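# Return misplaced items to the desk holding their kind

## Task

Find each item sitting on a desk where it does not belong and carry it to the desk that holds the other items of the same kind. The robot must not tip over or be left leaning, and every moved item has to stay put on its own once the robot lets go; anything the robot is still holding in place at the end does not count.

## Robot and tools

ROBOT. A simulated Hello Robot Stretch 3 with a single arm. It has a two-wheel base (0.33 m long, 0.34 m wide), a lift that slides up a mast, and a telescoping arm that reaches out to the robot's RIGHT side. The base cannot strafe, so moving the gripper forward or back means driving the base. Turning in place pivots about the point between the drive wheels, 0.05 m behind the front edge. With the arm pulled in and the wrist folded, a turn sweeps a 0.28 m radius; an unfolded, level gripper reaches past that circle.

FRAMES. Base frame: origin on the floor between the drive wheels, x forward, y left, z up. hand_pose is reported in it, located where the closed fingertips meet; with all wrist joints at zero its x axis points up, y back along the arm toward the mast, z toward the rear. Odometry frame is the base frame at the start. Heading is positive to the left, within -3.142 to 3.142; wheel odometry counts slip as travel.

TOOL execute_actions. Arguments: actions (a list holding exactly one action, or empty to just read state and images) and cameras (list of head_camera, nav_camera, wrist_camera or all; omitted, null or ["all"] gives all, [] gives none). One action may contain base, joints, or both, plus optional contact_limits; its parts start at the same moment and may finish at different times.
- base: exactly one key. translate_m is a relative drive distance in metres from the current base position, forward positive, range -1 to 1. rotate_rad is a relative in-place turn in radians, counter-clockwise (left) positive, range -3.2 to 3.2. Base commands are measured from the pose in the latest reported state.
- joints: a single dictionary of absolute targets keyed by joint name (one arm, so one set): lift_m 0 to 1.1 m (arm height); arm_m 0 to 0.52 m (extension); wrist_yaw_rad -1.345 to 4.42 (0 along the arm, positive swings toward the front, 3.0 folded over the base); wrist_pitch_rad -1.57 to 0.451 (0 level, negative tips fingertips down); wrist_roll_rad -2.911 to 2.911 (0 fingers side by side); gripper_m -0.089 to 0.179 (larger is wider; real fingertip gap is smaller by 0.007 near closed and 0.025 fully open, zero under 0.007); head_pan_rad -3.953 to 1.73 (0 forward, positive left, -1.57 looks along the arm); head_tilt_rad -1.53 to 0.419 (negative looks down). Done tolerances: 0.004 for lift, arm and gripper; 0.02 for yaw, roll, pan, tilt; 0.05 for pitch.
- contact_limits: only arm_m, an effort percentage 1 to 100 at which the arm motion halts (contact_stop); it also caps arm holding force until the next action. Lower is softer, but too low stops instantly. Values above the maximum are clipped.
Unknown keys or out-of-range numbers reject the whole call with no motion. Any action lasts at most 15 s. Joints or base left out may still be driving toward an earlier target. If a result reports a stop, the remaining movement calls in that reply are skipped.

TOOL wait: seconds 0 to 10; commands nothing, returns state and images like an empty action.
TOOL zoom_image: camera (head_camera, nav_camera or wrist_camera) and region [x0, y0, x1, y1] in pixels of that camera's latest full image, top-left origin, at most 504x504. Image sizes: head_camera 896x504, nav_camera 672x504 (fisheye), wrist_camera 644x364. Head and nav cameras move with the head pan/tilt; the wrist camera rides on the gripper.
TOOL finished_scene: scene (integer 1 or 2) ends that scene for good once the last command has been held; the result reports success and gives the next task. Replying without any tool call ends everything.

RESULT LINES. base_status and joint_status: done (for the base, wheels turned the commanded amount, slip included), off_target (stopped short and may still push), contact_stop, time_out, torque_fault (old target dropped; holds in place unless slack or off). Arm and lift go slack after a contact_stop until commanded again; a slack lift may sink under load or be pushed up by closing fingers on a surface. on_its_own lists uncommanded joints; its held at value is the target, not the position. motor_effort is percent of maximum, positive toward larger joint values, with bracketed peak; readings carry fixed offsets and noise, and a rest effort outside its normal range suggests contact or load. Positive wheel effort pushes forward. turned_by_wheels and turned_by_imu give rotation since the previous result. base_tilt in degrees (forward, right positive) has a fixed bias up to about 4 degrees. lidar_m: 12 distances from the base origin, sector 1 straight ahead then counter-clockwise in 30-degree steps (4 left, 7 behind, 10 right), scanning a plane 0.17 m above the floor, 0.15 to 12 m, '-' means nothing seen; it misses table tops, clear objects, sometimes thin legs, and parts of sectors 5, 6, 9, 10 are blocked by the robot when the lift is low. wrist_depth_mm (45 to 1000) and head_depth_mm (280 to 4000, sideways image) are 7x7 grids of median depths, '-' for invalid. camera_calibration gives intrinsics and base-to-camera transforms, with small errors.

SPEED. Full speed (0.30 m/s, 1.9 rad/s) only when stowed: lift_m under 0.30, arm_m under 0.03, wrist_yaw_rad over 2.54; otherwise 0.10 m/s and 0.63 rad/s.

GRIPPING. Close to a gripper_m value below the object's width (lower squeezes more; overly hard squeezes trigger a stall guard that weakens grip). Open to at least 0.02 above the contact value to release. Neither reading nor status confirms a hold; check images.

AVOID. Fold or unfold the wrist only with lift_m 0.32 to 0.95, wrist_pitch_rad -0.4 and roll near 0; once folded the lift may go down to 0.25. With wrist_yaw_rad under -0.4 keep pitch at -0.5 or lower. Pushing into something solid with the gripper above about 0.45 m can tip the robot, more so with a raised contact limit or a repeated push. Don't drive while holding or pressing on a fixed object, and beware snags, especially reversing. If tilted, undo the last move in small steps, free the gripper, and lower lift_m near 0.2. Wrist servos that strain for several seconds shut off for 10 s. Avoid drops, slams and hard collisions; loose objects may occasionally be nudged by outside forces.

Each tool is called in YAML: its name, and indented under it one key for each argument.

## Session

execute_actions:
  actions: []

Scene clock: 0.00 s.
base_odometry: x=+0.000 y=+0.000 heading=+0.000 (m, m, rad; odometry frame)
turned_by_wheels: +0.000 (rad since the last result)
turned_by_imu: +0.000 (rad since the last result)
base_tilt: forward=+0.7 right=-0.4 (deg)
lidar_m: 1.90 1.14 0.89 0.88 0.95 1.52 1.50 1.11 0.87 0.86 0.92 1.37
head_depth_mm: 1595 2220 2230 2197 2163 2102 2070 / 1616 2243 2218 2210 2173 2120 2116 / 1628 2265 2264 2211 2197 2162 2130 / 1660 2317 2274 2243 2228 2177 2158 / 1687 2349 2335 2304 2250 2206 2166 / 1706 2345 2342 2304 2255 2233 2202 / 1718 2412 1973 2029 1980 1962 2011
base_status: not commanded
joint_positions: lift_m=+0.326 arm_m=-0.001 wrist_yaw_rad=+2.904 wrist_pitch_rad=-0.506 wrist_roll_rad=+0.009 gripper_m=+0.037 head_pan_rad=+0.015 head_tilt_rad=+0.014
joint_status: not commanded
motor_effort: left_wheel=+1 right_wheel=+0 lift_m=+34 arm_m=+1 wrist_yaw_rad=+0 wrist_pitch_rad=+5 wrist_roll_rad=+0 gripper_m=+0 head_pan_rad=+0 head_tilt_rad=+3 (%)
hand_pose: x=+0.0288 y=+0.0625 z=+0.3191 quat_wxyz=(+0.258, +0.703, +0.094, +0.656) (m; base frame)
wrist_depth_mm: - 823 859 929 967 - - / - 913 955 995 - 998 943 / 949 - 875 849 815 788 759 / 764 - 725 699 677 655 623 / 629 617 615 579 584 555 538 / 545 533 - 513 488 488 473 / 475 - - - 442 432 417
pictures: head_camera (sideways: a quarter turn clockwise sets it upright), nav_camera (sideways: a quarter turn counterclockwise sets it upright), wrist_camera
camera_calibration (this result's frames):
head_camera: T_world_to_cam=[[0.0947349, -0.0595778, -0.993718, 1.3152], [0.00642612, 0.998223, -0.0592353, 0.0854721], [0.995482, -0.000774101, 0.0949494, -0.177237], [0, 0, 0, 1]] pos_world=[0.0512919, -0.007101, 1.32882]
nav_camera: T_world_to_cam=[[-0.0811706, 0.0283631, 0.996297, -1.24907], [-0.0183555, -0.999468, 0.0269579, 0.0186389], [0.996531, -0.0160993, 0.0816481, -0.146117], [0, 0, 0, 1]] pos_world=[0.044565, 0.0517039, 1.25587]
wrist_camera: T_world_to_cam=[[0.943814, -0.320605, -0.0801701, 0.0174153], [-0.269356, -0.605727, -0.748693, 0.308443], [0.191473, 0.728222, -0.658051, 0.327059], [0, 0, 0, 1]] pos_world=[0.00402099, -0.0457558, 0.447547]
Images, in order (width x height): head_camera 896x504, nav_camera 672x504, wrist_camera 644x364.

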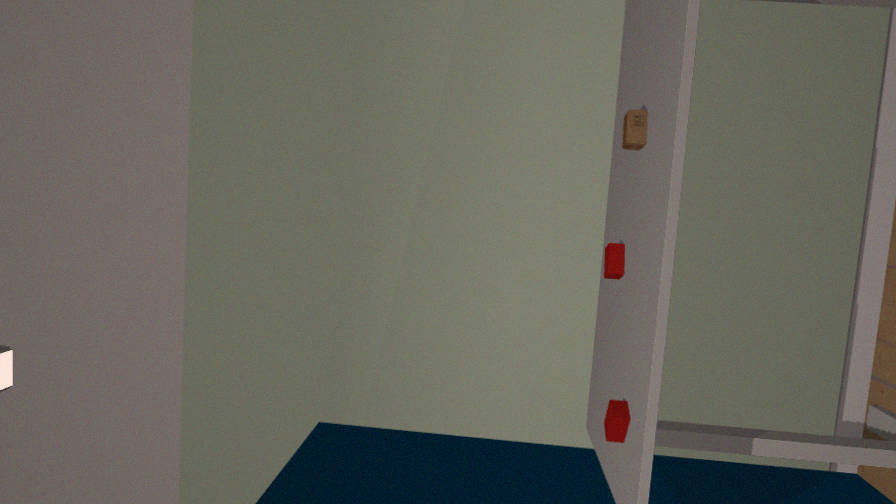

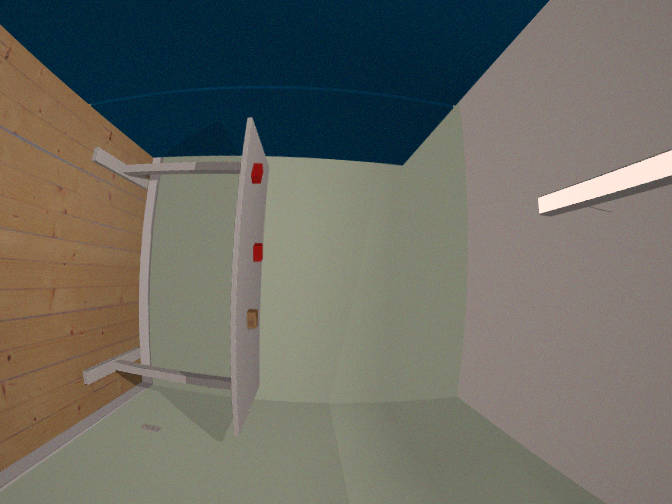

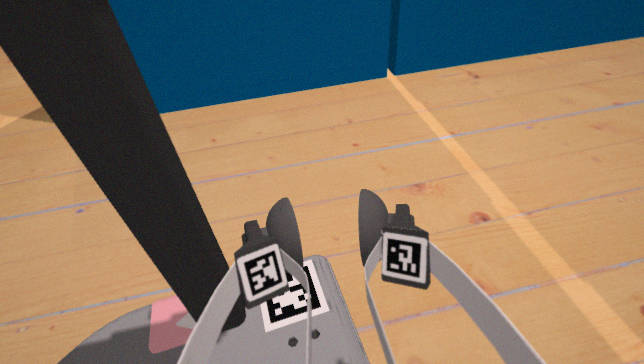

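execute_actions:
  actions:
    - {"base":{"rotate_rad":-0.26},"joints":{"lift_m":0.29,"wrist_pitch_rad":-0.4}}
  cameras: []

execute_actions:
  actions:
    - {"base":{"translate_m":1.0},"joints":{"head_tilt_rad":-0.5}}
  cameras: ["head_camera"]

Scene clock: 7.03 s.
base_odometry: x=+0.000 y=+0.000 heading=-0.260 (m, m, rad; odometry frame)
turned_by_wheels: -0.260 (rad since the last result)
turned_by_imu: -0.260 (rad since the last result)
base_tilt: forward=+0.6 right=-0.4 (deg)
lidar_m: 1.89 1.50 0.97 0.88 0.88 1.66 1.50 1.46 0.94 0.86 0.86 1.07
head_depth_mm: 1586 1847 1777 1734 1650 1597 1546 / 1606 2191 2334 2230 2108 1924 1952 / 1625 2338 2344 2304 2290 1838 2226 / 1652 2291 2313 2271 2251 2208 2186 / 1678 2291 2274 2240 2202 2166 2152 / 1701 2235 2213 2197 2157 2142 2130 / 1723 2189 2170 2125 2112 2106 2085
base_status: done
joint_positions: lift_m=+0.290 arm_m=-0.001 wrist_yaw_rad=+2.904 wrist_pitch_rad=-0.419 wrist_roll_rad=+0.009 gripper_m=+0.037 head_pan_rad=+0.015 head_tilt_rad=+0.014
joint_status: all done
motor_effort: left_wheel=+3(7) right_wheel=-4(10) lift_m=+29(31) arm_m=+1(1) wrist_yaw_rad=+0(0) wrist_pitch_rad=+7(6) wrist_roll_rad=+0(0) gripper_m=-1(0) head_pan_rad=+0(0) head_tilt_rad=+3(2) (%)
hand_pose: x=+0.0315 y=+0.0741 z=+0.3027 quat_wxyz=(+0.229, +0.707, +0.063, +0.666) (m; base frame)
wrist_depth_mm: - 784 857 975 - - - / - 847 926 - - - - / 794 914 954 929 885 847 806 / 803 - 750 737 701 669 650 / 655 629 640 608 597 560 544 / 547 535 - 511 477 481 464 / 470 - - - 429 422 407
pictures: none
No camera images: the call's "cameras" was empty. Leave "cameras" out to get every camera's image.

Scene clock: 12.10 s.
base_odometry: x=+0.966 y=-0.257 heading=-0.260 (m, m, rad; odometry frame)
turned_by_wheels: +0.000 (rad since the last result)
turned_by_imu: +0.005 (rad since the last result)
base_tilt: forward=+0.6 right=-0.5 (deg)
lidar_m: 1.27 1.28 1.11 1.03 1.04 1.29 2.49 1.19 0.78 0.71 0.71 0.88
head_depth_mm: 1096 1192 1291 878 628 1443 1337 / 1082 1175 1261 861 617 1177 1258 / 1069 1163 1242 841 584 1641 1344 / 1057 1145 1221 826 575 1628 1342 / 1041 1130 1201 757 567 1601 1324 / 1035 1115 1186 792 561 1568 1319 / 1020 1100 1165 779 551 1558 1307
base_status: done
joint_positions: lift_m=+0.290 arm_m=-0.001 wrist_yaw_rad=+2.904 wrist_pitch_rad=-0.418 wrist_roll_rad=+0.009 gripper_m=+0.037 head_pan_rad=+0.015 head_tilt_rad=-0.494
joint_status: all done
motor_effort: left_wheel=+3(10) right_wheel=-3(9) lift_m=+29(30) arm_m=+1(0) wrist_yaw_rad=+0(1) wrist_pitch_rad=+6(6) wrist_roll_rad=+0(0) gripper_m=+0(1) head_pan_rad=+1(0) head_tilt_rad=-2(33) (%)
hand_pose: x=+0.0316 y=+0.0741 z=+0.3028 quat_wxyz=(+0.228, +0.707, +0.063, +0.666) (m; base frame)
wrist_depth_mm: - 910 998 - - - - / - - - - - - - / 925 - 981 930 890 850 810 / 820 - 762 738 701 672 652 / 660 631 631 593 596 569 545 / 551 540 - 520 479 487 468 / 474 - - - 429 423 409
pictures: head_camera (sideways: a quarter turn clockwise sets it upright)
camera_calibration (this result's frames):
head_camera: T_world_to_cam=[[-0.40097, -0.0671003, -0.913631, 1.21331], [-0.0251514, 0.997744, -0.0622396, 0.0895349], [0.915746, -0.00197706, -0.401753, 0.469797], [0, 0, 0, 1]] pos_world=[0.0585372, -0.00699071, 1.30283]
Images, in order (width x height): head_camera 896x504.

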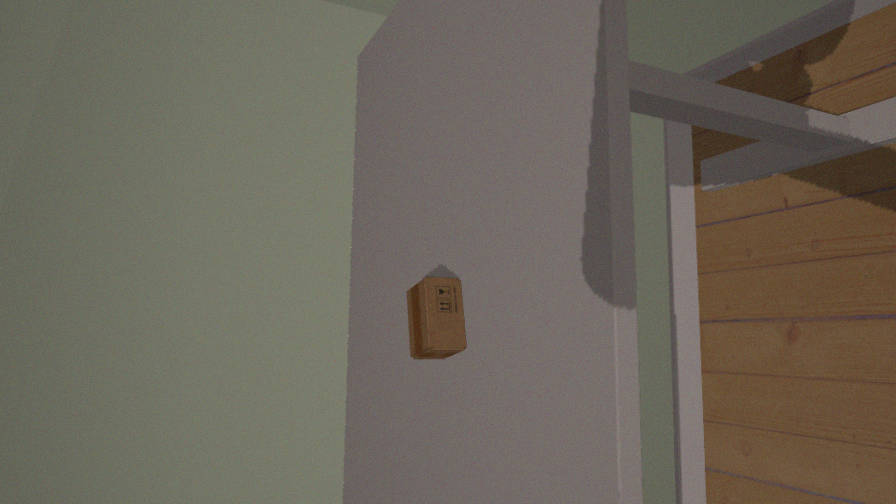

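execute_actions:
  actions:
    - {"base":{"rotate_rad":1.84},"joints":{"lift_m":0.62,"head_pan_rad":-1.57}}
  cameras: []

execute_actions:
  actions:
    - {"base":{"translate_m":-0.143},"joints":{"lift_m":0.97,"wrist_yaw_rad":0,"wrist_pitch_rad":-0.25,"gripper_m":0.179}}
  cameras: []

execute_actions:
  actions:
    - {"joints":{"arm_m":0.27}}
  cameras: ["head_camera","wrist_camera"]

Scene clock: 25.10 s.
base_odometry: x=+0.966 y=-0.257 heading=+1.580 (m, m, rad; odometry frame)
turned_by_wheels: +1.840 (rad since the last result)
turned_by_imu: +1.847 (rad since the last result)
base_tilt: forward=+0.5 right=-0.4 (deg)
lidar_m: 1.03 1.11 1.67 1.93 0.91 0.72 0.71 0.76 0.92 1.27 1.11 1.04
head_depth_mm: 1025 1103 1190 880 602 1561 1332 / 1038 1120 1200 810 593 1582 1371 / 1050 1134 1222 774 584 1595 1359 / 1069 1151 1228 827 577 1621 1340 / 1075 1172 1238 809 596 1635 1331 / 1101 1184 1248 795 588 1623 1317 / 1114 1202 1262 782 603 1607 1300
base_status: done
joint_positions: lift_m=+0.620 arm_m=-0.001 wrist_yaw_rad=+2.904 wrist_pitch_rad=-0.417 wrist_roll_rad=+0.009 gripper_m=+0.037 head_pan_rad=-1.563 head_tilt_rad=-0.494
joint_status: all done
motor_effort: left_wheel=-1(4) right_wheel=+4(11) lift_m=+39(41) arm_m=+0(1) wrist_yaw_rad=+0(1) wrist_pitch_rad=+6(6) wrist_roll_rad=+0(0) gripper_m=+0(0) head_pan_rad=-2(31) head_tilt_rad=-3(3) (%)
hand_pose: x=+0.0316 y=+0.0742 z=+0.6326 quat_wxyz=(+0.228, +0.707, +0.063, +0.666) (m; base frame)
wrist_depth_mm: - - - - - - - / - - - - - - - / 986 - - - - - - / - - - - - - - / 980 - - - - - 997 / 919 976 - 894 868 870 841 / 844 819 809 803 780 756 744
pictures: none
No camera images: the call's "cameras" was empty. Leave "cameras" out to get every camera's image.

Scene clock: 29.10 s.
base_odometry: x=+0.968 y=-0.400 heading=+1.580 (m, m, rad; odometry frame)
turned_by_wheels: +0.000 (rad since the last result)
turned_by_imu: -0.001 (rad since the last result)
base_tilt: forward=+0.6 right=-0.4 (deg)
lidar_m: 1.17 1.26 1.89 1.55 0.73 0.57 0.57 0.61 0.85 1.25 1.21 1.19
head_depth_mm: 1008 1086 1182 882 616 - - / 1021 1103 1183 859 615 - - / 1038 1125 1197 845 613 - - / 1054 1136 1207 762 616 - - / 1068 1157 1222 803 571 1632 1293 / 1084 1171 1240 796 586 1588 1321 / 1097 1189 1244 780 576 1612 1303
base_status: done
joint_positions: lift_m=+0.970 arm_m=-0.001 wrist_yaw_rad=+0.003 wrist_pitch_rad=-0.269 wrist_roll_rad=+0.009 gripper_m=+0.179 head_pan_rad=-1.563 head_tilt_rad=-0.494
joint_status: all done
motor_effort: left_wheel=+0(5) right_wheel=+4(4) lift_m=+39(41) arm_m=+1(0) wrist_yaw_rad=-2(2) wrist_pitch_rad=+6(7) wrist_roll_rad=+0(0) gripper_m=+0(83) head_pan_rad=-3(3) head_tilt_rad=-3(3) (%)
hand_pose: x=-0.0208 y=-0.3846 z=+1.0172 quat_wxyz=(+0.698, +0.096, -0.704, -0.095) (m; base frame)
wrist_depth_mm: 991 978 963 947 917 913 783 / - - - 901 801 719 685 / 675 617 559 500 478 450 421 / 435 408 383 360 345 334 314 / 317 313 290 278 266 258 253 / 883 - - - - 830 854 / - - - - - - 843
pictures: none
No camera images: the call's "cameras" was empty. Leave "cameras" out to get every camera's image.

Scene clock: 32.33 s.
base_odometry: x=+0.968 y=-0.400 heading=+1.580 (m, m, rad; odometry frame)
turned_by_wheels: +0.000 (rad since the last result)
turned_by_imu: +0.000 (rad since the last result)
base_tilt: forward=+0.5 right=-0.4 (deg)
lidar_m: 1.17 1.27 1.90 1.55 0.73 0.57 0.56 0.61 0.84 1.25 1.20 1.19
head_depth_mm: 1012 1090 1182 - - 1004 1300 / 1022 1102 1184 - 568 1566 1325 / 1039 1123 1200 - 559 1566 1358 / 1055 1139 1210 - 554 1605 1344 / 1068 1152 1218 765 569 1608 1335 / 1078 1177 1233 797 583 1623 1320 / 1099 1186 1247 779 577 1604 1299
base_status: not commanded
joint_positions: lift_m=+0.970 arm_m=+0.270 wrist_yaw_rad=+0.002 wrist_pitch_rad=-0.269 wrist_roll_rad=+0.009 gripper_m=+0.179 head_pan_rad=-1.563 head_tilt_rad=-0.494
joint_status: all done
motor_effort: left_wheel=+0(1) right_wheel=+3(4) lift_m=+38(38) arm_m=+5(7) wrist_yaw_rad=-1(2) wrist_pitch_rad=+6(6) wrist_roll_rad=+0(0) gripper_m=+0(0) head_pan_rad=-2(3) head_tilt_rad=-3(3) (%)
hand_pose: x=-0.0211 y=-0.6553 z=+1.0172 quat_wxyz=(+0.698, +0.095, -0.704, -0.095) (m; base frame)
wrist_depth_mm: 718 703 694 689 666 660 640 / 778 763 747 725 703 688 664 / 668 612 557 513 476 446 415 / 401 404 345 269 340 333 311 / 317 309 261 258 265 258 253 / 252 237 231 224 217 208 196 / - 194 194 189 183 179 173
pictures: head_camera (sideways: a quarter turn clockwise sets it upright), wrist_camera
camera_calibration (this result's frames):
head_camera: T_world_to_cam=[[-0.0640929, 0.401479, -0.913623, 1.21124], [0.997905, 0.0176728, -0.0622394, 0.083294], [-0.00884152, -0.915698, -0.40177, 0.47546], [0, 0, 0, 1]] pos_world=[-0.00128357, -0.0523834, 1.30283]
wrist_camera: T_world_to_cam=[[-0.992884, 0.066284, -0.0989338, 0.122059], [0.118364, 0.457976, -0.88105, 1.22275], [-0.0130903, -0.88649, -0.462562, 0.0573864], [0, 0, 0, 1]] pos_world=[-0.0227878, -0.517205, 1.11592]
Images, in order (width x height): head_camera 896x504, wrist_camera 644x364.

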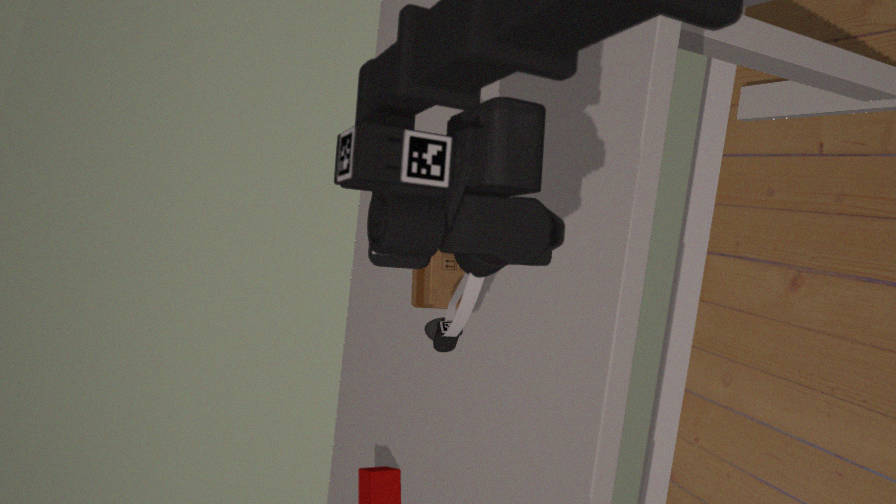

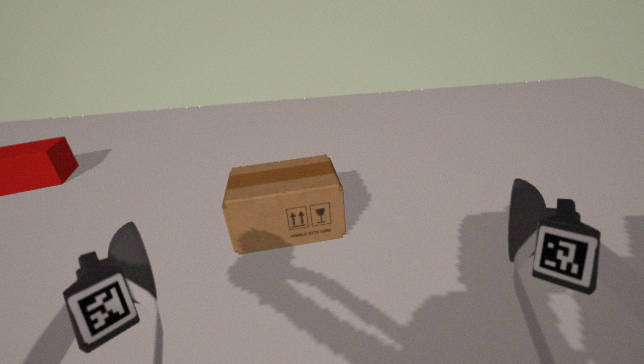

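execute_actions:
  actions:
    - {"joints":{"arm_m":0.385,"lift_m":0.934,"wrist_yaw_rad":0.13}}
  cameras: ["wrist_camera"]

Scene clock: 38.40 s.
base_odometry: x=+0.968 y=-0.400 heading=+1.580 (m, m, rad; odometry frame)
turned_by_wheels: +0.000 (rad since the last result)
turned_by_imu: +0.000 (rad since the last result)
base_tilt: forward=+0.6 right=-0.4 (deg)
lidar_m: 1.17 1.26 1.89 1.56 0.72 0.57 0.57 0.61 0.84 1.26 1.21 1.19
head_depth_mm: 1009 1087 1180 944 - - 1266 / 1024 1103 1185 - 568 1559 1320 / 1042 1122 1207 - 585 1584 1352 / 1052 1138 1212 - 577 1602 1331 / 1065 1155 1222 764 567 1597 1332 / 1082 1175 1236 796 584 1630 1311 / 1095 1184 1248 781 577 1601 1305
base_status: not commanded
joint_positions: lift_m=+0.934 arm_m=+0.385 wrist_yaw_rad=+0.128 wrist_pitch_rad=-0.269 wrist_roll_rad=+0.009 gripper_m=+0.179 head_pan_rad=-1.563 head_tilt_rad=-0.494
joint_status: all done
motor_effort: left_wheel=-1(1) right_wheel=+4(3) lift_m=+29(34) arm_m=+6(7) wrist_yaw_rad=+2(4) wrist_pitch_rad=+6(7) wrist_roll_rad=+0(0) gripper_m=+0(0) head_pan_rad=-2(2) head_tilt_rad=-3(3) (%)
hand_pose: x=+0.0092 y=-0.7684 z=+0.9816 quat_wxyz=(+0.702, +0.139, -0.696, -0.051) (m; base frame)
wrist_depth_mm: 695 654 619 582 558 537 505 / 759 700 658 621 577 550 499 / 501 473 434 402 376 348 324 / 326 316 298 172 262 258 243 / 245 241 146 133 135 201 197 / 202 186 132 131 134 162 153 / - 153 145 142 141 139 135
pictures: wrist_camera
camera_calibration (this result's frames):
wrist_camera: T_world_to_cam=[[-0.993317, -0.0594392, -0.0989382, 0.059558], [0.059683, 0.469189, -0.881079, 1.24873], [0.0987913, -0.881095, -0.462506, -0.0558563], [0, 0, 0, 1]] pos_world=[-0.00984996, -0.631566, 1.08029]
Images, in order (width x height): wrist_camera 644x364.

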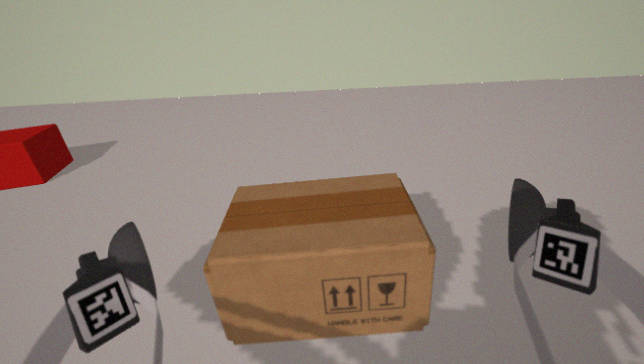

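execute_actions:
  actions:
    - {"joints":{"arm_m":0.38,"gripper_m":0.052}}
  cameras: []

execute_actions:
  actions:
    - {"joints":{"lift_m":0.96}}
  cameras: ["wrist_camera"]

Scene clock: 42.23 s.
base_odometry: x=+0.968 y=-0.400 heading=+1.580 (m, m, rad; odometry frame)
turned_by_wheels: +0.000 (rad since the last result)
turned_by_imu: +0.000 (rad since the last result)
base_tilt: forward=+0.5 right=-0.4 (deg)
lidar_m: 1.17 1.26 1.89 1.55 0.73 0.57 0.57 0.61 0.84 1.25 1.21 1.19
head_depth_mm: 1010 1085 1181 944 - - 1265 / 1023 1098 1185 - 568 1554 1316 / 1039 1117 1202 - 584 1595 1358 / 1051 1136 1212 - 576 1603 1342 / 1067 1155 1222 769 568 1616 1324 / 1083 1168 1236 792 584 1624 1316 / 1096 1188 1243 779 576 1605 1304
base_status: not commanded
joint_positions: lift_m=+0.934 arm_m=+0.380 wrist_yaw_rad=+0.129 wrist_pitch_rad=-0.269 wrist_roll_rad=+0.009 gripper_m=+0.053 head_pan_rad=-1.563 head_tilt_rad=-0.494
joint_status: all done
motor_effort: left_wheel=-1(1) right_wheel=+3(4) lift_m=+29(29) arm_m=-4(3) wrist_yaw_rad=+1(2) wrist_pitch_rad=+6(6) wrist_roll_rad=+0(0) gripper_m=-20(94) head_pan_rad=-3(2) head_tilt_rad=-3(3) (%)
hand_pose: x=+0.0094 y=-0.7639 z=+0.9816 quat_wxyz=(+0.702, +0.140, -0.696, -0.050) (m; base frame)
wrist_depth_mm: 690 661 620 592 562 533 516 / 760 719 664 626 591 557 500 / 483 472 431 400 372 348 325 / 327 314 297 172 249 255 242 / 245 238 140 132 132 204 191 / 194 190 137 139 143 159 160 / 160 156 149 147 144 139 136
pictures: none
No camera images: the call's "cameras" was empty. Leave "cameras" out to get every camera's image.

Scene clock: 43.23 s.
base_odometry: x=+0.968 y=-0.400 heading=+1.580 (m, m, rad; odometry frame)
turned_by_wheels: +0.000 (rad since the last result)
turned_by_imu: +0.000 (rad since the last result)
base_tilt: forward=+0.6 right=-0.4 (deg)
lidar_m: 1.17 1.26 1.90 1.55 0.73 0.57 0.57 0.61 0.84 1.25 1.20 1.19
head_depth_mm: 1007 1089 1178 1024 - 1015 1299 / 1025 1105 1179 767 589 1556 1327 / 1038 1123 1198 743 584 1580 1356 / 1050 1139 1214 731 575 1594 1337 / 1066 1157 1213 765 568 1618 1322 / 1080 1166 1239 797 584 1614 1315 / 1095 1186 1248 782 578 1616 1308
base_status: not commanded
joint_positions: lift_m=+0.960 arm_m=+0.380 wrist_yaw_rad=+0.129 wrist_pitch_rad=-0.274 wrist_roll_rad=+0.009 gripper_m=+0.053 head_pan_rad=-1.563 head_tilt_rad=-0.494
joint_status: all done
motor_effort: left_wheel=-1(1) right_wheel=+3(3) lift_m=+40(44) arm_m=-3(3) wrist_yaw_rad=+1(1) wrist_pitch_rad=+8(8) wrist_roll_rad=+0(0) gripper_m=-20(20) head_pan_rad=-3(2) head_tilt_rad=-3(3) (%)
hand_pose: x=+0.0093 y=-0.7634 z=+1.0059 quat_wxyz=(+0.702, +0.141, -0.696, -0.052) (m; base frame)
wrist_depth_mm: 706 656 629 592 563 532 512 / 762 716 674 638 600 556 534 / 611 557 507 468 435 408 383 / 345 369 351 174 294 302 285 / 291 282 141 133 133 242 227 / 228 225 138 139 143 189 189 / 190 186 175 166 166 166 160
pictures: wrist_camera
camera_calibration (this result's frames):
wrist_camera: T_world_to_cam=[[-0.993343, -0.0596035, -0.0985781, 0.0618735], [0.0587645, 0.473837, -0.87865, 1.26894], [0.0990805, -0.878593, -0.46718, -0.0336278], [0, 0, 0, 1]] pos_world=[-0.00977525, -0.627129, 1.10534]
Images, in order (width x height): wrist_camera 644x364.

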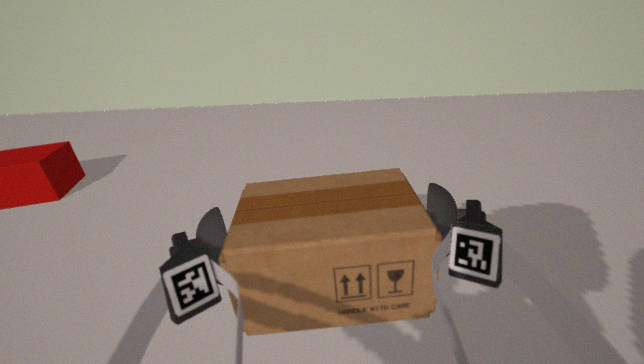

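execute_actions:
  actions:
    - {"joints":{"arm_m":0.0,"wrist_yaw_rad":0.5,"head_pan_rad":0,"head_tilt_rad":-0.6}}
  cameras: []

execute_actions:
  actions:
    - {"base":{"rotate_rad":1.0},"joints":{"wrist_yaw_rad":2.6,"wrist_pitch_rad":-0.4,"lift_m":0.72}}
  cameras: []

execute_actions:
  actions:
    - {"base":{"translate_m":0.33},"joints":{"lift_m":0.29}}
  cameras: ["nav_camera"]

execute_actions:
  actions:
    - {"base":{"translate_m":1.0}}
  cameras: ["nav_camera"]

Scene clock: 55.90 s.
base_odometry: x=+0.968 y=-0.400 heading=+1.580 (m, m, rad; odometry frame)
turned_by_wheels: +0.000 (rad since the last result)
turned_by_imu: +0.000 (rad since the last result)
base_tilt: forward=+0.5 right=-0.4 (deg)
lidar_m: 1.17 1.27 1.89 1.55 0.73 0.57 0.57 0.61 0.84 1.25 1.21 1.19
head_depth_mm: 932 1023 1138 1260 1414 1526 1289 / 943 1037 1144 1282 1458 1548 1280 / 953 1049 1157 1293 1470 1535 1273 / 971 1065 1175 1317 1493 1518 1256 / 980 1073 1196 1342 1532 1513 1249 / 991 1096 1217 1367 1560 1496 1238 / 1001 1106 1227 1389 1591 1479 1234
base_status: not commanded
joint_positions: lift_m=+0.960 arm_m=+0.000 wrist_yaw_rad=+0.499 wrist_pitch_rad=-0.275 wrist_roll_rad=+0.009 gripper_m=+0.053 head_pan_rad=-0.007 head_tilt_rad=-0.592
joint_status: all done
motor_effort: left_wheel=-1(1) right_wheel=+3(4) lift_m=+40(39) arm_m=-3(3) wrist_yaw_rad=+1(2) wrist_pitch_rad=+8(8) wrist_roll_rad=+0(0) gripper_m=-20(20) head_pan_rad=+2(31) head_tilt_rad=-4(15) (%)
hand_pose: x=+0.0934 y=-0.3561 z=+1.0058 quat_wxyz=(+0.700, +0.267, -0.658, +0.078) (m; base frame)
wrist_depth_mm: 892 - - - 967 859 762 / 927 - 945 744 724 658 595 / 728 560 512 473 442 409 386 / 955 - 397 174 300 303 288 / 985 - 141 133 133 244 229 / - - 137 139 143 - 216 / - - - - - - -
pictures: none
No camera images: the call's "cameras" was empty. Leave "cameras" out to get every camera's image.

Scene clock: 58.90 s.
base_odometry: x=+0.968 y=-0.400 heading=+2.580 (m, m, rad; odometry frame)
turned_by_wheels: +1.000 (rad since the last result)
turned_by_imu: +1.004 (rad since the last result)
base_tilt: forward=+0.6 right=-0.4 (deg)
lidar_m: 1.78 1.78 0.75 0.58 0.57 0.60 0.84 1.25 1.22 1.19 1.17 1.24
head_depth_mm: 1414 1480 1543 1612 1700 1554 1290 / 2528 1693 1802 1900 1889 1553 1276 / 2470 2769 3104 2465 1934 1532 1271 / 2389 2616 2923 2601 1920 1518 1257 / 2293 2517 2780 2550 1892 1508 1250 / 2150 2378 2612 2492 1866 1490 1234 / 2054 2237 2466 2473 1853 1472 1229
base_status: done
joint_positions: lift_m=+0.720 arm_m=+0.000 wrist_yaw_rad=+2.597 wrist_pitch_rad=-0.423 wrist_roll_rad=+0.009 gripper_m=+0.053 head_pan_rad=-0.007 head_tilt_rad=-0.592
joint_status: all done
motor_effort: left_wheel=-1(4) right_wheel=+4(9) lift_m=+30(34) arm_m=-2(4) wrist_yaw_rad=+3(4) wrist_pitch_rad=+8(8) wrist_roll_rad=+0(0) gripper_m=-20(20) head_pan_rad=+2(3) head_tilt_rad=-4(4) (%)
hand_pose: x=+0.0946 y=+0.0462 z=+0.7318 quat_wxyz=(+0.329, +0.708, -0.044, +0.623) (m; base frame)
wrist_depth_mm: 509 618 817 - - - - / 523 642 868 - - - - / 543 665 909 - - - - / 556 703 903 174 - - - / 579 726 141 133 133 - - / 619 726 137 138 143 949 967 / - 833 903 862 850 858 838
pictures: none
No camera images: the call's "cameras" was empty. Leave "cameras" out to get every camera's image.

Scene clock: 63.63 s.
base_odometry: x=+0.689 y=-0.224 heading=+2.580 (m, m, rad; odometry frame)
turned_by_wheels: +0.000 (rad since the last result)
turned_by_imu: +0.002 (rad since the last result)
base_tilt: forward=+0.5 right=-0.5 (deg)
lidar_m: 1.57 2.21 0.95 0.73 0.72 0.75 1.08 1.55 1.33 1.05 1.03 1.09
head_depth_mm: 1230 1293 1355 1415 1484 1507 1288 / 2292 2496 1580 1657 1749 1550 1280 / 2199 2413 2744 2617 1923 1535 1265 / 2093 2316 2578 2589 1907 1518 1260 / 1975 2203 2435 2514 1883 1508 1247 / 1902 2076 2286 2441 1869 1489 1243 / 1806 1969 2179 2337 1836 1480 1236
base_status: done
joint_positions: lift_m=+0.290 arm_m=+0.000 wrist_yaw_rad=+2.597 wrist_pitch_rad=-0.423 wrist_roll_rad=+0.009 gripper_m=+0.053 head_pan_rad=-0.007 head_tilt_rad=-0.592
joint_status: all done
motor_effort: left_wheel=-3(2) right_wheel=+4(9) lift_m=+29(29) arm_m=-4(3) wrist_yaw_rad=+2(2) wrist_pitch_rad=+8(7) wrist_roll_rad=+0(0) gripper_m=-20(20) head_pan_rad=+3(2) head_tilt_rad=-4(4) (%)
hand_pose: x=+0.0946 y=+0.0462 z=+0.3017 quat_wxyz=(+0.329, +0.708, -0.044, +0.623) (m; base frame)
wrist_depth_mm: 621 767 - - - - - / 638 791 - - - - - / 653 836 937 916 894 848 803 / 679 773 754 174 667 679 657 / 651 643 141 133 133 565 545 / 562 537 137 138 143 466 467 / - - - 418 419 414 406
pictures: nav_camera (sideways: a quarter turn counterclockwise sets it upright)
camera_calibration (this result's frames):
nav_camera: T_world_to_cam=[[0.502002, 0.0260751, 0.864473, -1.08025], [-0.019156, -0.998965, 0.0412558, 0.0000572646], [0.864654, -0.0372703, -0.500983, 0.613037], [0, 0, 0, 1]] pos_world=[0.0122213, 0.0510729, 1.24096]
Images, in order (width x height): nav_camera 672x504.

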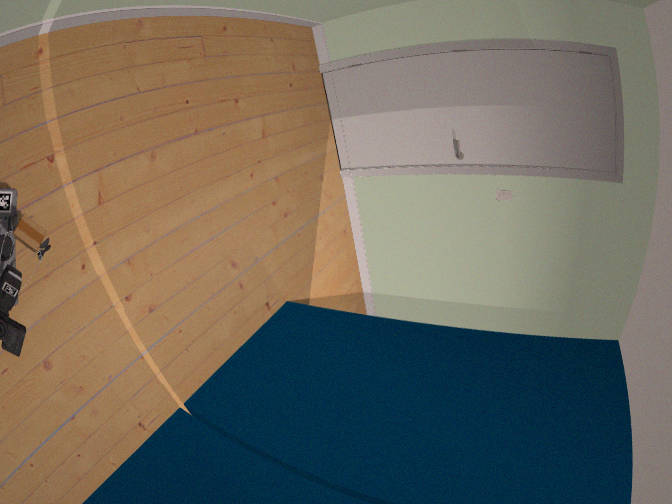

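Scene clock: 68.70 s.
base_odometry: x=-0.158 y=+0.309 heading=+2.580 (m, m, rad; odometry frame)
turned_by_wheels: +0.000 (rad since the last result)
turned_by_imu: +0.005 (rad since the last result)
base_tilt: forward=+0.6 right=-0.4 (deg)
lidar_m: 1.36 1.30 1.39 1.17 1.16 1.22 1.77 1.82 0.78 0.60 0.59 0.62
head_depth_mm: 1424 1589 1817 2116 1984 1570 928 / 1342 1496 1697 1967 1958 1556 1280 / 1280 1408 1598 1811 1921 1531 1263 / 1221 1344 1499 1708 1852 1521 1259 / 1166 1281 1426 1611 1763 1503 1252 / 1110 1223 1350 1511 1686 1493 1239 / 1068 1166 1280 1419 1589 1470 1227
base_status: done
joint_positions: lift_m=+0.290 arm_m=+0.000 wrist_yaw_rad=+2.598 wrist_pitch_rad=-0.423 wrist_roll_rad=+0.009 gripper_m=+0.053 head_pan_rad=-0.007 head_tilt_rad=-0.593
joint_status: not commanded
motor_effort: left_wheel=-1(6) right_wheel=+4(13) lift_m=+30(30) arm_m=-2(3) wrist_yaw_rad=+2(2) wrist_pitch_rad=+8(8) wrist_roll_rad=+0(0) gripper_m=-20(20) head_pan_rad=+2(3) head_tilt_rad=-3(4) (%)
hand_pose: x=+0.0945 y=+0.0462 z=+0.3017 quat_wxyz=(+0.329, +0.708, -0.044, +0.623) (m; base frame)
wrist_depth_mm: 990 - - - - - - / - - - - - - - / - - 953 923 860 851 810 / 809 783 753 174 667 673 649 / 660 638 141 133 133 569 541 / 560 535 137 139 143 469 467 / - - - 417 420 419 406
pictures: nav_camera (sideways: a quarter turn counterclockwise sets it upright)
camera_calibration (this result's frames):
nav_camera: T_world_to_cam=[[0.502696, 0.0260954, 0.864069, -1.07972], [-0.0190728, -0.998966, 0.0412655, 0.0000440842], [0.864253, -0.0372243, -0.501678, 0.613945], [0, 0, 0, 1]] pos_world=[0.0121697, 0.0510735, 1.24096]
Images, in order (width x height): nav_camera 672x504.

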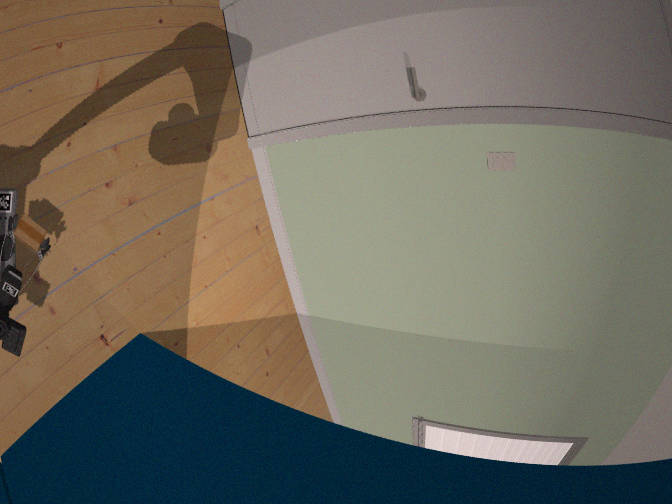

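execute_actions:
  actions:
    - {"base":{"translate_m":0.87}}
  cameras: []

execute_actions:
  actions:
    - {"base":{"rotate_rad":-1.125},"joints":{"head_tilt_rad":-0.5,"head_pan_rad":-0.3}}
  cameras: ["head_camera","nav_camera"]

execute_actions:
  actions:
    - {"base":{"translate_m":1.0},"joints":{"head_pan_rad":-1.1}}
  cameras: ["head_camera","nav_camera"]

Scene clock: 77.97 s.
base_odometry: x=-0.894 y=+0.773 heading=+2.579 (m, m, rad; odometry frame)
turned_by_wheels: +0.000 (rad since the last result)
turned_by_imu: +0.004 (rad since the last result)
base_tilt: forward=+0.6 right=-0.4 (deg)
lidar_m: 0.56 0.55 0.58 0.82 1.54 1.63 2.37 0.64 0.47 0.64 1.67 0.72
head_depth_mm: 547 615 701 818 974 1212 1289 / 519 580 657 756 890 1083 1248 / 495 549 617 705 820 983 1189 / 472 522 584 659 760 895 1093 / 452 496 551 621 709 823 989 / 432 473 524 585 662 761 902 / 415 452 499 553 623 714 830
base_status: done
joint_positions: lift_m=+0.290 arm_m=+0.000 wrist_yaw_rad=+2.598 wrist_pitch_rad=-0.423 wrist_roll_rad=+0.009 gripper_m=+0.053 head_pan_rad=-0.007 head_tilt_rad=-0.593
joint_status: not commanded
motor_effort: left_wheel=-1(6) right_wheel=+3(12) lift_m=+30(30) arm_m=-3(3) wrist_yaw_rad=+2(2) wrist_pitch_rad=+7(7) wrist_roll_rad=+0(0) gripper_m=-20(20) head_pan_rad=+2(2) head_tilt_rad=-4(3) (%)
hand_pose: x=+0.0945 y=+0.0462 z=+0.3017 quat_wxyz=(+0.329, +0.708, -0.044, +0.623) (m; base frame)
wrist_depth_mm: - 821 674 585 514 456 408 / - 948 762 645 564 503 437 / - 992 870 719 613 534 478 / 829 799 757 175 608 564 505 / 658 643 141 133 133 576 523 / 564 537 137 139 143 470 467 / - - - 419 415 416 408
pictures: none
No camera images: the call's "cameras" was empty. Leave "cameras" out to get every camera's image.

Scene clock: 79.93 s.
base_odometry: x=-0.894 y=+0.773 heading=+1.455 (m, m, rad; odometry frame)
turned_by_wheels: -1.125 (rad since the last result)
turned_by_imu: -1.127 (rad since the last result)
base_tilt: forward=+0.6 right=-0.4 (deg)
lidar_m: 2.10 0.77 0.56 0.55 0.57 0.75 1.53 1.59 2.19 0.81 0.47 0.59
head_depth_mm: 3091 642 651 663 677 690 702 / 3065 3338 3189 2951 830 852 868 / 2999 3237 3461 3082 2157 1655 1266 / 2923 3138 3444 3028 2129 1635 1334 / 2833 3050 3245 2955 2116 1615 1321 / 2727 2968 3242 2915 2075 1608 1304 / 2687 2885 3136 2704 2053 1588 1295
base_status: done
joint_positions: lift_m=+0.290 arm_m=+0.000 wrist_yaw_rad=+2.598 wrist_pitch_rad=-0.423 wrist_roll_rad=+0.009 gripper_m=+0.053 head_pan_rad=-0.293 head_tilt_rad=-0.507
joint_status: all done
motor_effort: left_wheel=+3(8) right_wheel=-4(9) lift_m=+30(30) arm_m=-2(2) wrist_yaw_rad=+2(2) wrist_pitch_rad=+7(7) wrist_roll_rad=+0(0) gripper_m=-20(20) head_pan_rad=-3(18) head_tilt_rad=+4(14) (%)
hand_pose: x=+0.0945 y=+0.0462 z=+0.3017 quat_wxyz=(+0.329, +0.708, -0.044, +0.623) (m; base frame)
wrist_depth_mm: 443 506 575 677 824 - - / 470 538 623 747 913 - - / 503 568 676 797 865 846 813 / 529 611 692 175 665 664 648 / 561 609 141 133 133 572 542 / 557 531 137 139 143 465 466 / - - - 419 417 419 409
pictures: head_camera (sideways: a quarter turn clockwise sets it upright), nav_camera (sideways: a quarter turn counterclockwise sets it upright)
camera_calibration (this result's frames):
head_camera: T_world_to_cam=[[-0.413366, 0.0609829, -0.90852, 1.20672], [0.277926, 0.958593, -0.0621092, 0.0875154], [0.867113, -0.278175, -0.413199, 0.484988], [0, 0, 0, 1]] pos_world=[0.0539536, -0.022569, 1.30216]
nav_camera: T_world_to_cam=[[0.416389, -0.0947103, 0.90424, -1.13159], [-0.303537, -0.951977, 0.0400642, 0.00333878], [0.857021, -0.291153, -0.425141, 0.514398], [0, 0, 0, 1]] pos_world=[0.0313472, 0.0457732, 1.24179]
Images, in order (width x height): head_camera 896x504, nav_camera 672x504.

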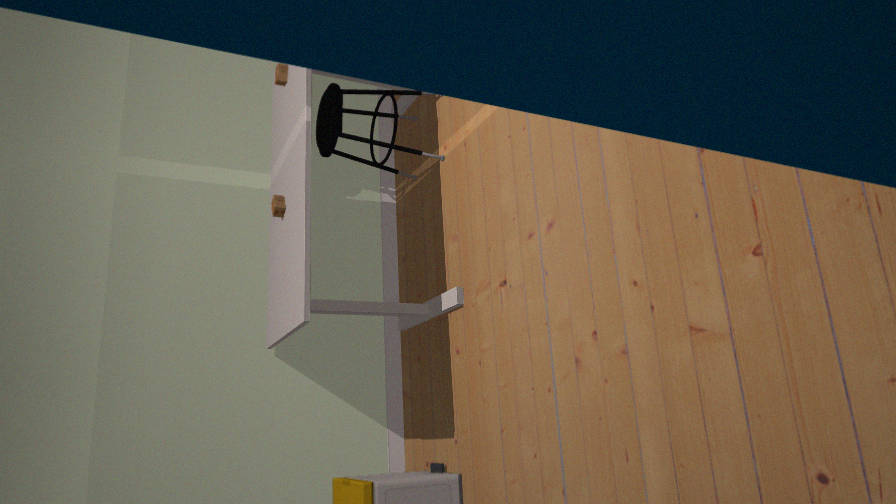

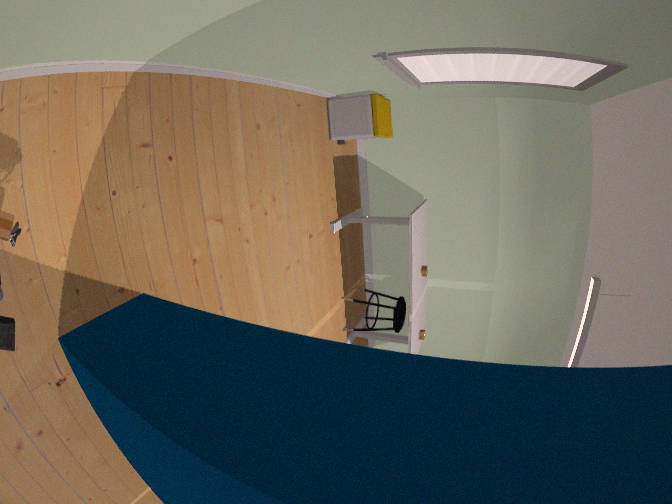

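Scene clock: 85.00 s.
base_odometry: x=-0.778 y=+1.766 heading=+1.455 (m, m, rad; odometry frame)
turned_by_wheels: +0.000 (rad since the last result)
turned_by_imu: +0.005 (rad since the last result)
base_tilt: forward=+0.5 right=-0.4 (deg)
lidar_m: 1.60 0.76 0.56 0.54 0.56 0.77 2.11 0.60 0.54 1.34 2.27 1.88
head_depth_mm: 2752 2889 3042 3190 2234 1695 1364 / 2900 3058 3224 3162 2180 1680 1351 / 3024 3277 3360 3105 2174 1665 1351 / 3227 3448 3726 2989 2135 1629 1325 / 3319 3572 3858 2968 2113 1623 1323 / 2932 3215 3385 2922 2064 1599 1306 / 2592 2775 2302 2601 2037 1592 1297
base_status: done
joint_positions: lift_m=+0.290 arm_m=+0.000 wrist_yaw_rad=+2.598 wrist_pitch_rad=-0.423 wrist_roll_rad=+0.009 gripper_m=+0.053 head_pan_rad=-1.093 head_tilt_rad=-0.507
joint_status: all done
motor_effort: left_wheel=+3(9) right_wheel=-4(9) lift_m=+30(30) arm_m=-3(2) wrist_yaw_rad=+2(2) wrist_pitch_rad=+7(8) wrist_roll_rad=+0(0) gripper_m=-20(20) head_pan_rad=-3(29) head_tilt_rad=+3(3) (%)
hand_pose: x=+0.0945 y=+0.0462 z=+0.3017 quat_wxyz=(+0.329, +0.708, -0.044, +0.623) (m; base frame)
wrist_depth_mm: 441 493 564 674 824 - - / 469 525 615 732 904 - - / 498 561 655 793 873 839 811 / 524 606 686 174 663 669 641 / 553 608 141 133 132 566 545 / 554 537 137 138 143 464 470 / - - - 416 420 418 404
pictures: head_camera (sideways: a quarter turn clockwise sets it upright), nav_camera (sideways: a quarter turn counterclockwise sets it upright)
camera_calibration (this result's frames):
head_camera: T_world_to_cam=[[-0.244224, 0.338891, -0.908574, 1.20576], [0.881248, 0.468556, -0.0621106, 0.083837], [0.404669, -0.815848, -0.41308, 0.487654], [0, 0, 0, 1]] pos_world=[0.0232543, -0.0500505, 1.30217]
nav_camera: T_world_to_cam=[[0.222138, -0.36456, 0.904296, -1.13048], [-0.894346, -0.445578, 0.0400621, 0.00694538], [0.388329, -0.817653, -0.425023, 0.517103], [0, 0, 0, 1]] pos_world=[0.056528, 0.0137768, 1.24179]
Images, in order (width x height): head_camera 896x504, nav_camera 672x504.

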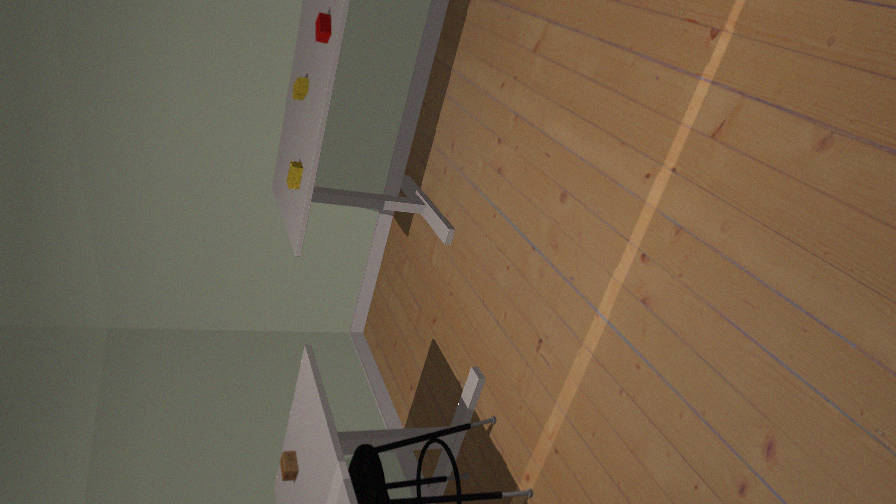

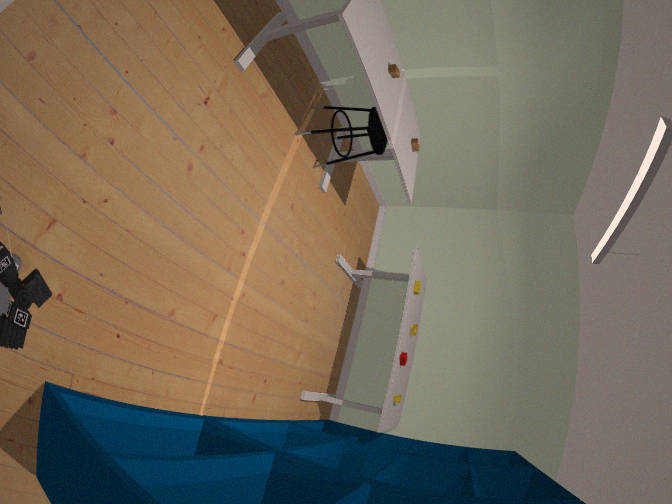

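execute_actions:
  actions:
    - {"base":{"rotate_rad":-0.97},"joints":{"head_pan_rad":0.3,"head_tilt_rad":-0.7}}
  cameras: []

execute_actions:
  actions:
    - {"base":{"translate_m":1.0}}
  cameras: []

execute_actions:
  actions:
    - {"base":{"translate_m":0.6}}
  cameras: ["nav_camera"]

execute_actions:
  actions:
    - {"base":{"rotate_rad":2.4},"joints":{"head_pan_rad":-1.57,"lift_m":0.76}}
  cameras: ["nav_camera","head_camera"]

Scene clock: 96.03 s.
base_odometry: x=-0.778 y=+1.766 heading=+0.485 (m, m, rad; odometry frame)
turned_by_wheels: -0.970 (rad since the last result)
turned_by_imu: -0.972 (rad since the last result)
base_tilt: forward=+0.5 right=-0.4 (deg)
lidar_m: 2.28 1.89 1.58 0.70 0.55 0.54 0.58 0.85 2.53 0.55 0.54 2.27
head_depth_mm: 3116 3512 3244 2303 1770 1449 1223 / 2819 3101 3176 2270 1751 1433 1217 / 2595 2379 2730 2255 1742 1428 1210 / 2399 2227 2639 2203 1724 1412 1197 / 2242 2046 2743 2179 1708 1408 1184 / 2093 2051 2565 2133 1689 1393 1179 / 1967 1996 2290 2096 1675 1375 1171
base_status: done
joint_positions: lift_m=+0.290 arm_m=+0.000 wrist_yaw_rad=+2.598 wrist_pitch_rad=-0.423 wrist_roll_rad=+0.009 gripper_m=+0.053 head_pan_rad=+0.293 head_tilt_rad=-0.691
joint_status: all done
motor_effort: left_wheel=+3(6) right_wheel=-4(10) lift_m=+30(30) arm_m=-3(3) wrist_yaw_rad=+2(2) wrist_pitch_rad=+8(8) wrist_roll_rad=+0(0) gripper_m=-20(20) head_pan_rad=+2(31) head_tilt_rad=-5(22) (%)
hand_pose: x=+0.0945 y=+0.0462 z=+0.3017 quat_wxyz=(+0.329, +0.708, -0.044, +0.623) (m; base frame)
wrist_depth_mm: 713 - - - - - - / 705 - - - - - - / 692 944 974 939 878 862 804 / 686 781 752 174 663 673 648 / 630 640 141 133 133 573 541 / 560 536 136 139 143 471 468 / - - - 423 419 422 407
pictures: none
No camera images: the call's "cameras" was empty. Leave "cameras" out to get every camera's image.

Scene clock: 101.10 s.
base_odometry: x=+0.107 y=+2.232 heading=+0.485 (m, m, rad; odometry frame)
turned_by_wheels: +0.000 (rad since the last result)
turned_by_imu: +0.005 (rad since the last result)
base_tilt: forward=+0.6 right=-0.4 (deg)
lidar_m: 1.30 1.15 1.22 1.40 1.37 1.35 1.45 0.98 1.36 1.03 1.70 2.01
head_depth_mm: 2258 2585 2838 2308 1780 1452 1228 / 2055 2383 2720 2277 1763 1442 1216 / 1887 2151 1535 2235 1734 1430 1207 / 1752 1920 1405 1948 1712 1418 1202 / 1643 1803 1308 1819 1708 1413 1193 / 1534 1678 1289 1926 1681 1385 1181 / 1440 1587 1267 1904 1673 1384 1170
base_status: done
joint_positions: lift_m=+0.290 arm_m=+0.000 wrist_yaw_rad=+2.598 wrist_pitch_rad=-0.423 wrist_roll_rad=+0.009 gripper_m=+0.053 head_pan_rad=+0.293 head_tilt_rad=-0.692
joint_status: not commanded
motor_effort: left_wheel=+2(11) right_wheel=-3(8) lift_m=+30(30) arm_m=-4(2) wrist_yaw_rad=+1(2) wrist_pitch_rad=+8(8) wrist_roll_rad=+0(0) gripper_m=-20(20) head_pan_rad=+2(3) head_tilt_rad=-4(4) (%)
hand_pose: x=+0.0945 y=+0.0462 z=+0.3017 quat_wxyz=(+0.329, +0.708, -0.044, +0.623) (m; base frame)
wrist_depth_mm: - - - - - - - / - - - - - - - / - - 973 913 877 823 798 / 812 781 755 174 663 668 649 / 657 640 141 133 133 566 543 / 559 538 137 139 143 465 473 / - - - 422 417 417 406
pictures: none
No camera images: the call's "cameras" was empty. Leave "cameras" out to get every camera's image.

Scene clock: 104.80 s.
base_odometry: x=+0.638 y=+2.512 heading=+0.485 (m, m, rad; odometry frame)
turned_by_wheels: +0.000 (rad since the last result)
turned_by_imu: +0.003 (rad since the last result)
base_tilt: forward=+0.5 right=-0.4 (deg)
lidar_m: 1.70 0.73 0.68 1.09 1.78 1.84 1.98 1.52 1.26 1.58 1.78 1.47
head_depth_mm: 1755 2031 2247 2265 1773 1447 1222 / 1605 1852 2181 2253 1755 1437 1209 / 1485 1699 1949 1021 1744 1417 1205 / 1375 1557 1721 960 1682 1374 1192 / 1282 1428 1303 956 1479 1370 1191 / 1201 1331 1289 940 812 1352 1176 / 1129 1246 1266 928 751 1374 1171
base_status: done
joint_positions: lift_m=+0.290 arm_m=+0.000 wrist_yaw_rad=+2.598 wrist_pitch_rad=-0.423 wrist_roll_rad=+0.009 gripper_m=+0.053 head_pan_rad=+0.293 head_tilt_rad=-0.692
joint_status: not commanded
motor_effort: left_wheel=+3(9) right_wheel=-3(8) lift_m=+30(30) arm_m=-3(3) wrist_yaw_rad=+2(2) wrist_pitch_rad=+8(8) wrist_roll_rad=+0(0) gripper_m=-20(20) head_pan_rad=+2(2) head_tilt_rad=-4(4) (%)
hand_pose: x=+0.0945 y=+0.0462 z=+0.3017 quat_wxyz=(+0.329, +0.708, -0.044, +0.623) (m; base frame)
wrist_depth_mm: - - - - - 853 - / - - - - - 938 - / - - 971 912 903 804 778 / 790 791 763 174 670 680 646 / 659 642 141 133 132 573 537 / 558 534 137 139 143 468 468 / - - - 420 417 421 408
pictures: nav_camera (sideways: a quarter turn counterclockwise sets it upright)
camera_calibration (this result's frames):
nav_camera: T_world_to_cam=[[0.551846, 0.197374, 0.810253, -1.00985], [0.28088, -0.958812, 0.0422608, -0.00307595], [0.785221, 0.204263, -0.584555, 0.722254], [0, 0, 0, 1]] pos_world=[-0.00898161, 0.04884, 1.24056]
Images, in order (width x height): nav_camera 672x504.

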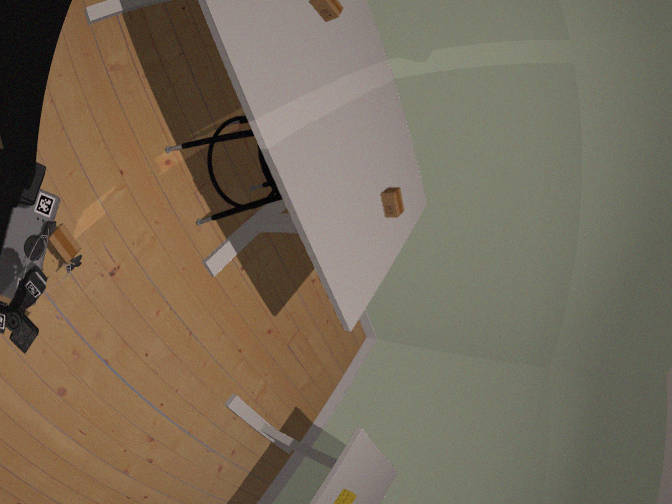

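Scene clock: 109.90 s.
base_odometry: x=+0.638 y=+2.512 heading=+2.885 (m, m, rad; odometry frame)
turned_by_wheels: +2.400 (rad since the last result)
turned_by_imu: +2.409 (rad since the last result)
base_tilt: forward=+0.5 right=-0.4 (deg)
lidar_m: 1.78 1.86 1.51 1.26 1.58 1.61 1.53 1.47 0.73 0.68 1.10 1.09
head_depth_mm: 1132 1264 1371 1007 835 1441 1238 / 1119 1265 1353 989 827 1410 1270 / 1112 1245 1345 978 815 1426 1263 / 1103 1240 1326 963 783 1381 1254 / 1091 1223 1308 952 774 1369 - / 1084 1218 1293 941 762 1382 1185 / 1073 1193 1269 929 756 1373 1174
base_status: done
joint_positions: lift_m=+0.760 arm_m=+0.000 wrist_yaw_rad=+2.598 wrist_pitch_rad=-0.423 wrist_roll_rad=+0.009 gripper_m=+0.053 head_pan_rad=-1.563 head_tilt_rad=-0.692
joint_status: all done
motor_effort: left_wheel=+0(4) right_wheel=+3(12) lift_m=+39(40) arm_m=-3(3) wrist_yaw_rad=+2(2) wrist_pitch_rad=+8(8) wrist_roll_rad=+0(0) gripper_m=-20(20) head_pan_rad=-2(31) head_tilt_rad=-4(4) (%)
hand_pose: x=+0.0945 y=+0.0462 z=+0.7712 quat_wxyz=(+0.329, +0.708, -0.044, +0.623) (m; base frame)
wrist_depth_mm: - - - - - - - / - - - - - - - / - - - - - - - / - - - 175 - - - / - - 141 133 132 - - / - - 138 139 143 996 - / - - 949 902 910 904 863
pictures: head_camera (sideways: a quarter turn clockwise sets it upright), nav_camera (sideways: a quarter turn counterclockwise sets it upright)
camera_calibration (this result's frames):
head_camera: T_world_to_cam=[[-0.0654942, 0.573209, -0.816788, 1.08496], [0.997808, 0.0298547, -0.0590577, 0.0791368], [-0.00946744, -0.818865, -0.573908, 0.699442], [0, 0, 0, 1]] pos_world=[-0.00128277, -0.0515233, 1.29227]
nav_camera: T_world_to_cam=[[0.0341692, -0.585085, 0.810252, -1.00669], [-0.999107, 0.000176371, 0.0422608, 0.00473199], [-0.024869, -0.810972, -0.584556, 0.727196], [0, 0, 0, 1]] pos_world=[0.0572104, 0.000733928, 1.24056]
Images, in order (width x height): head_camera 896x504, nav_camera 672x504.

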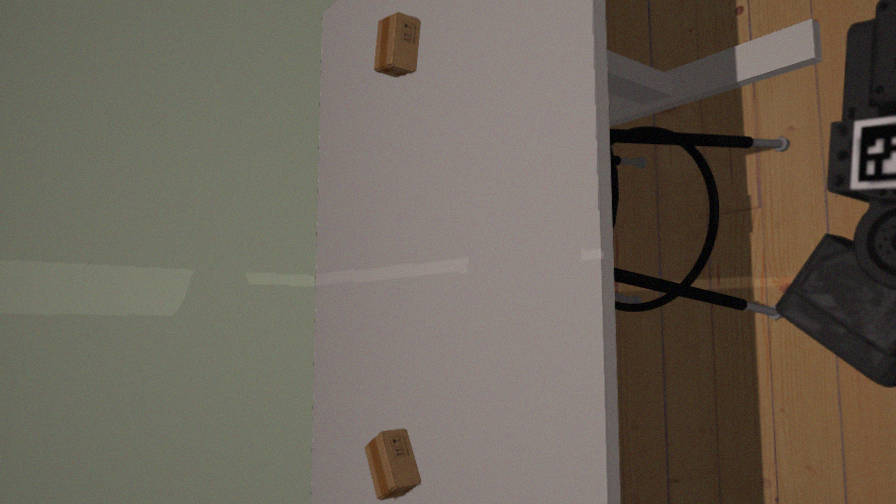

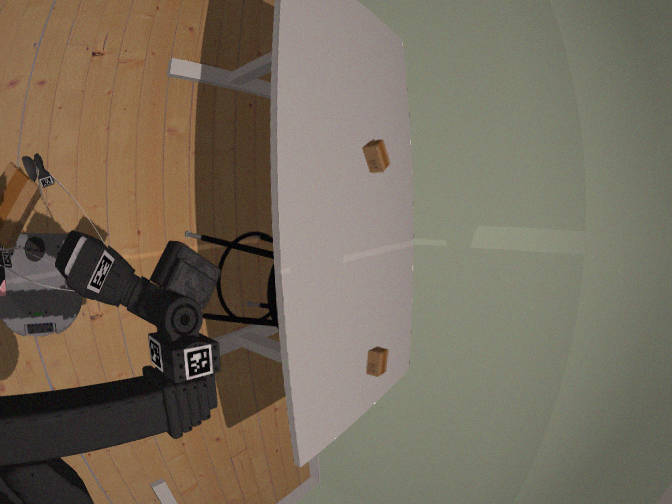

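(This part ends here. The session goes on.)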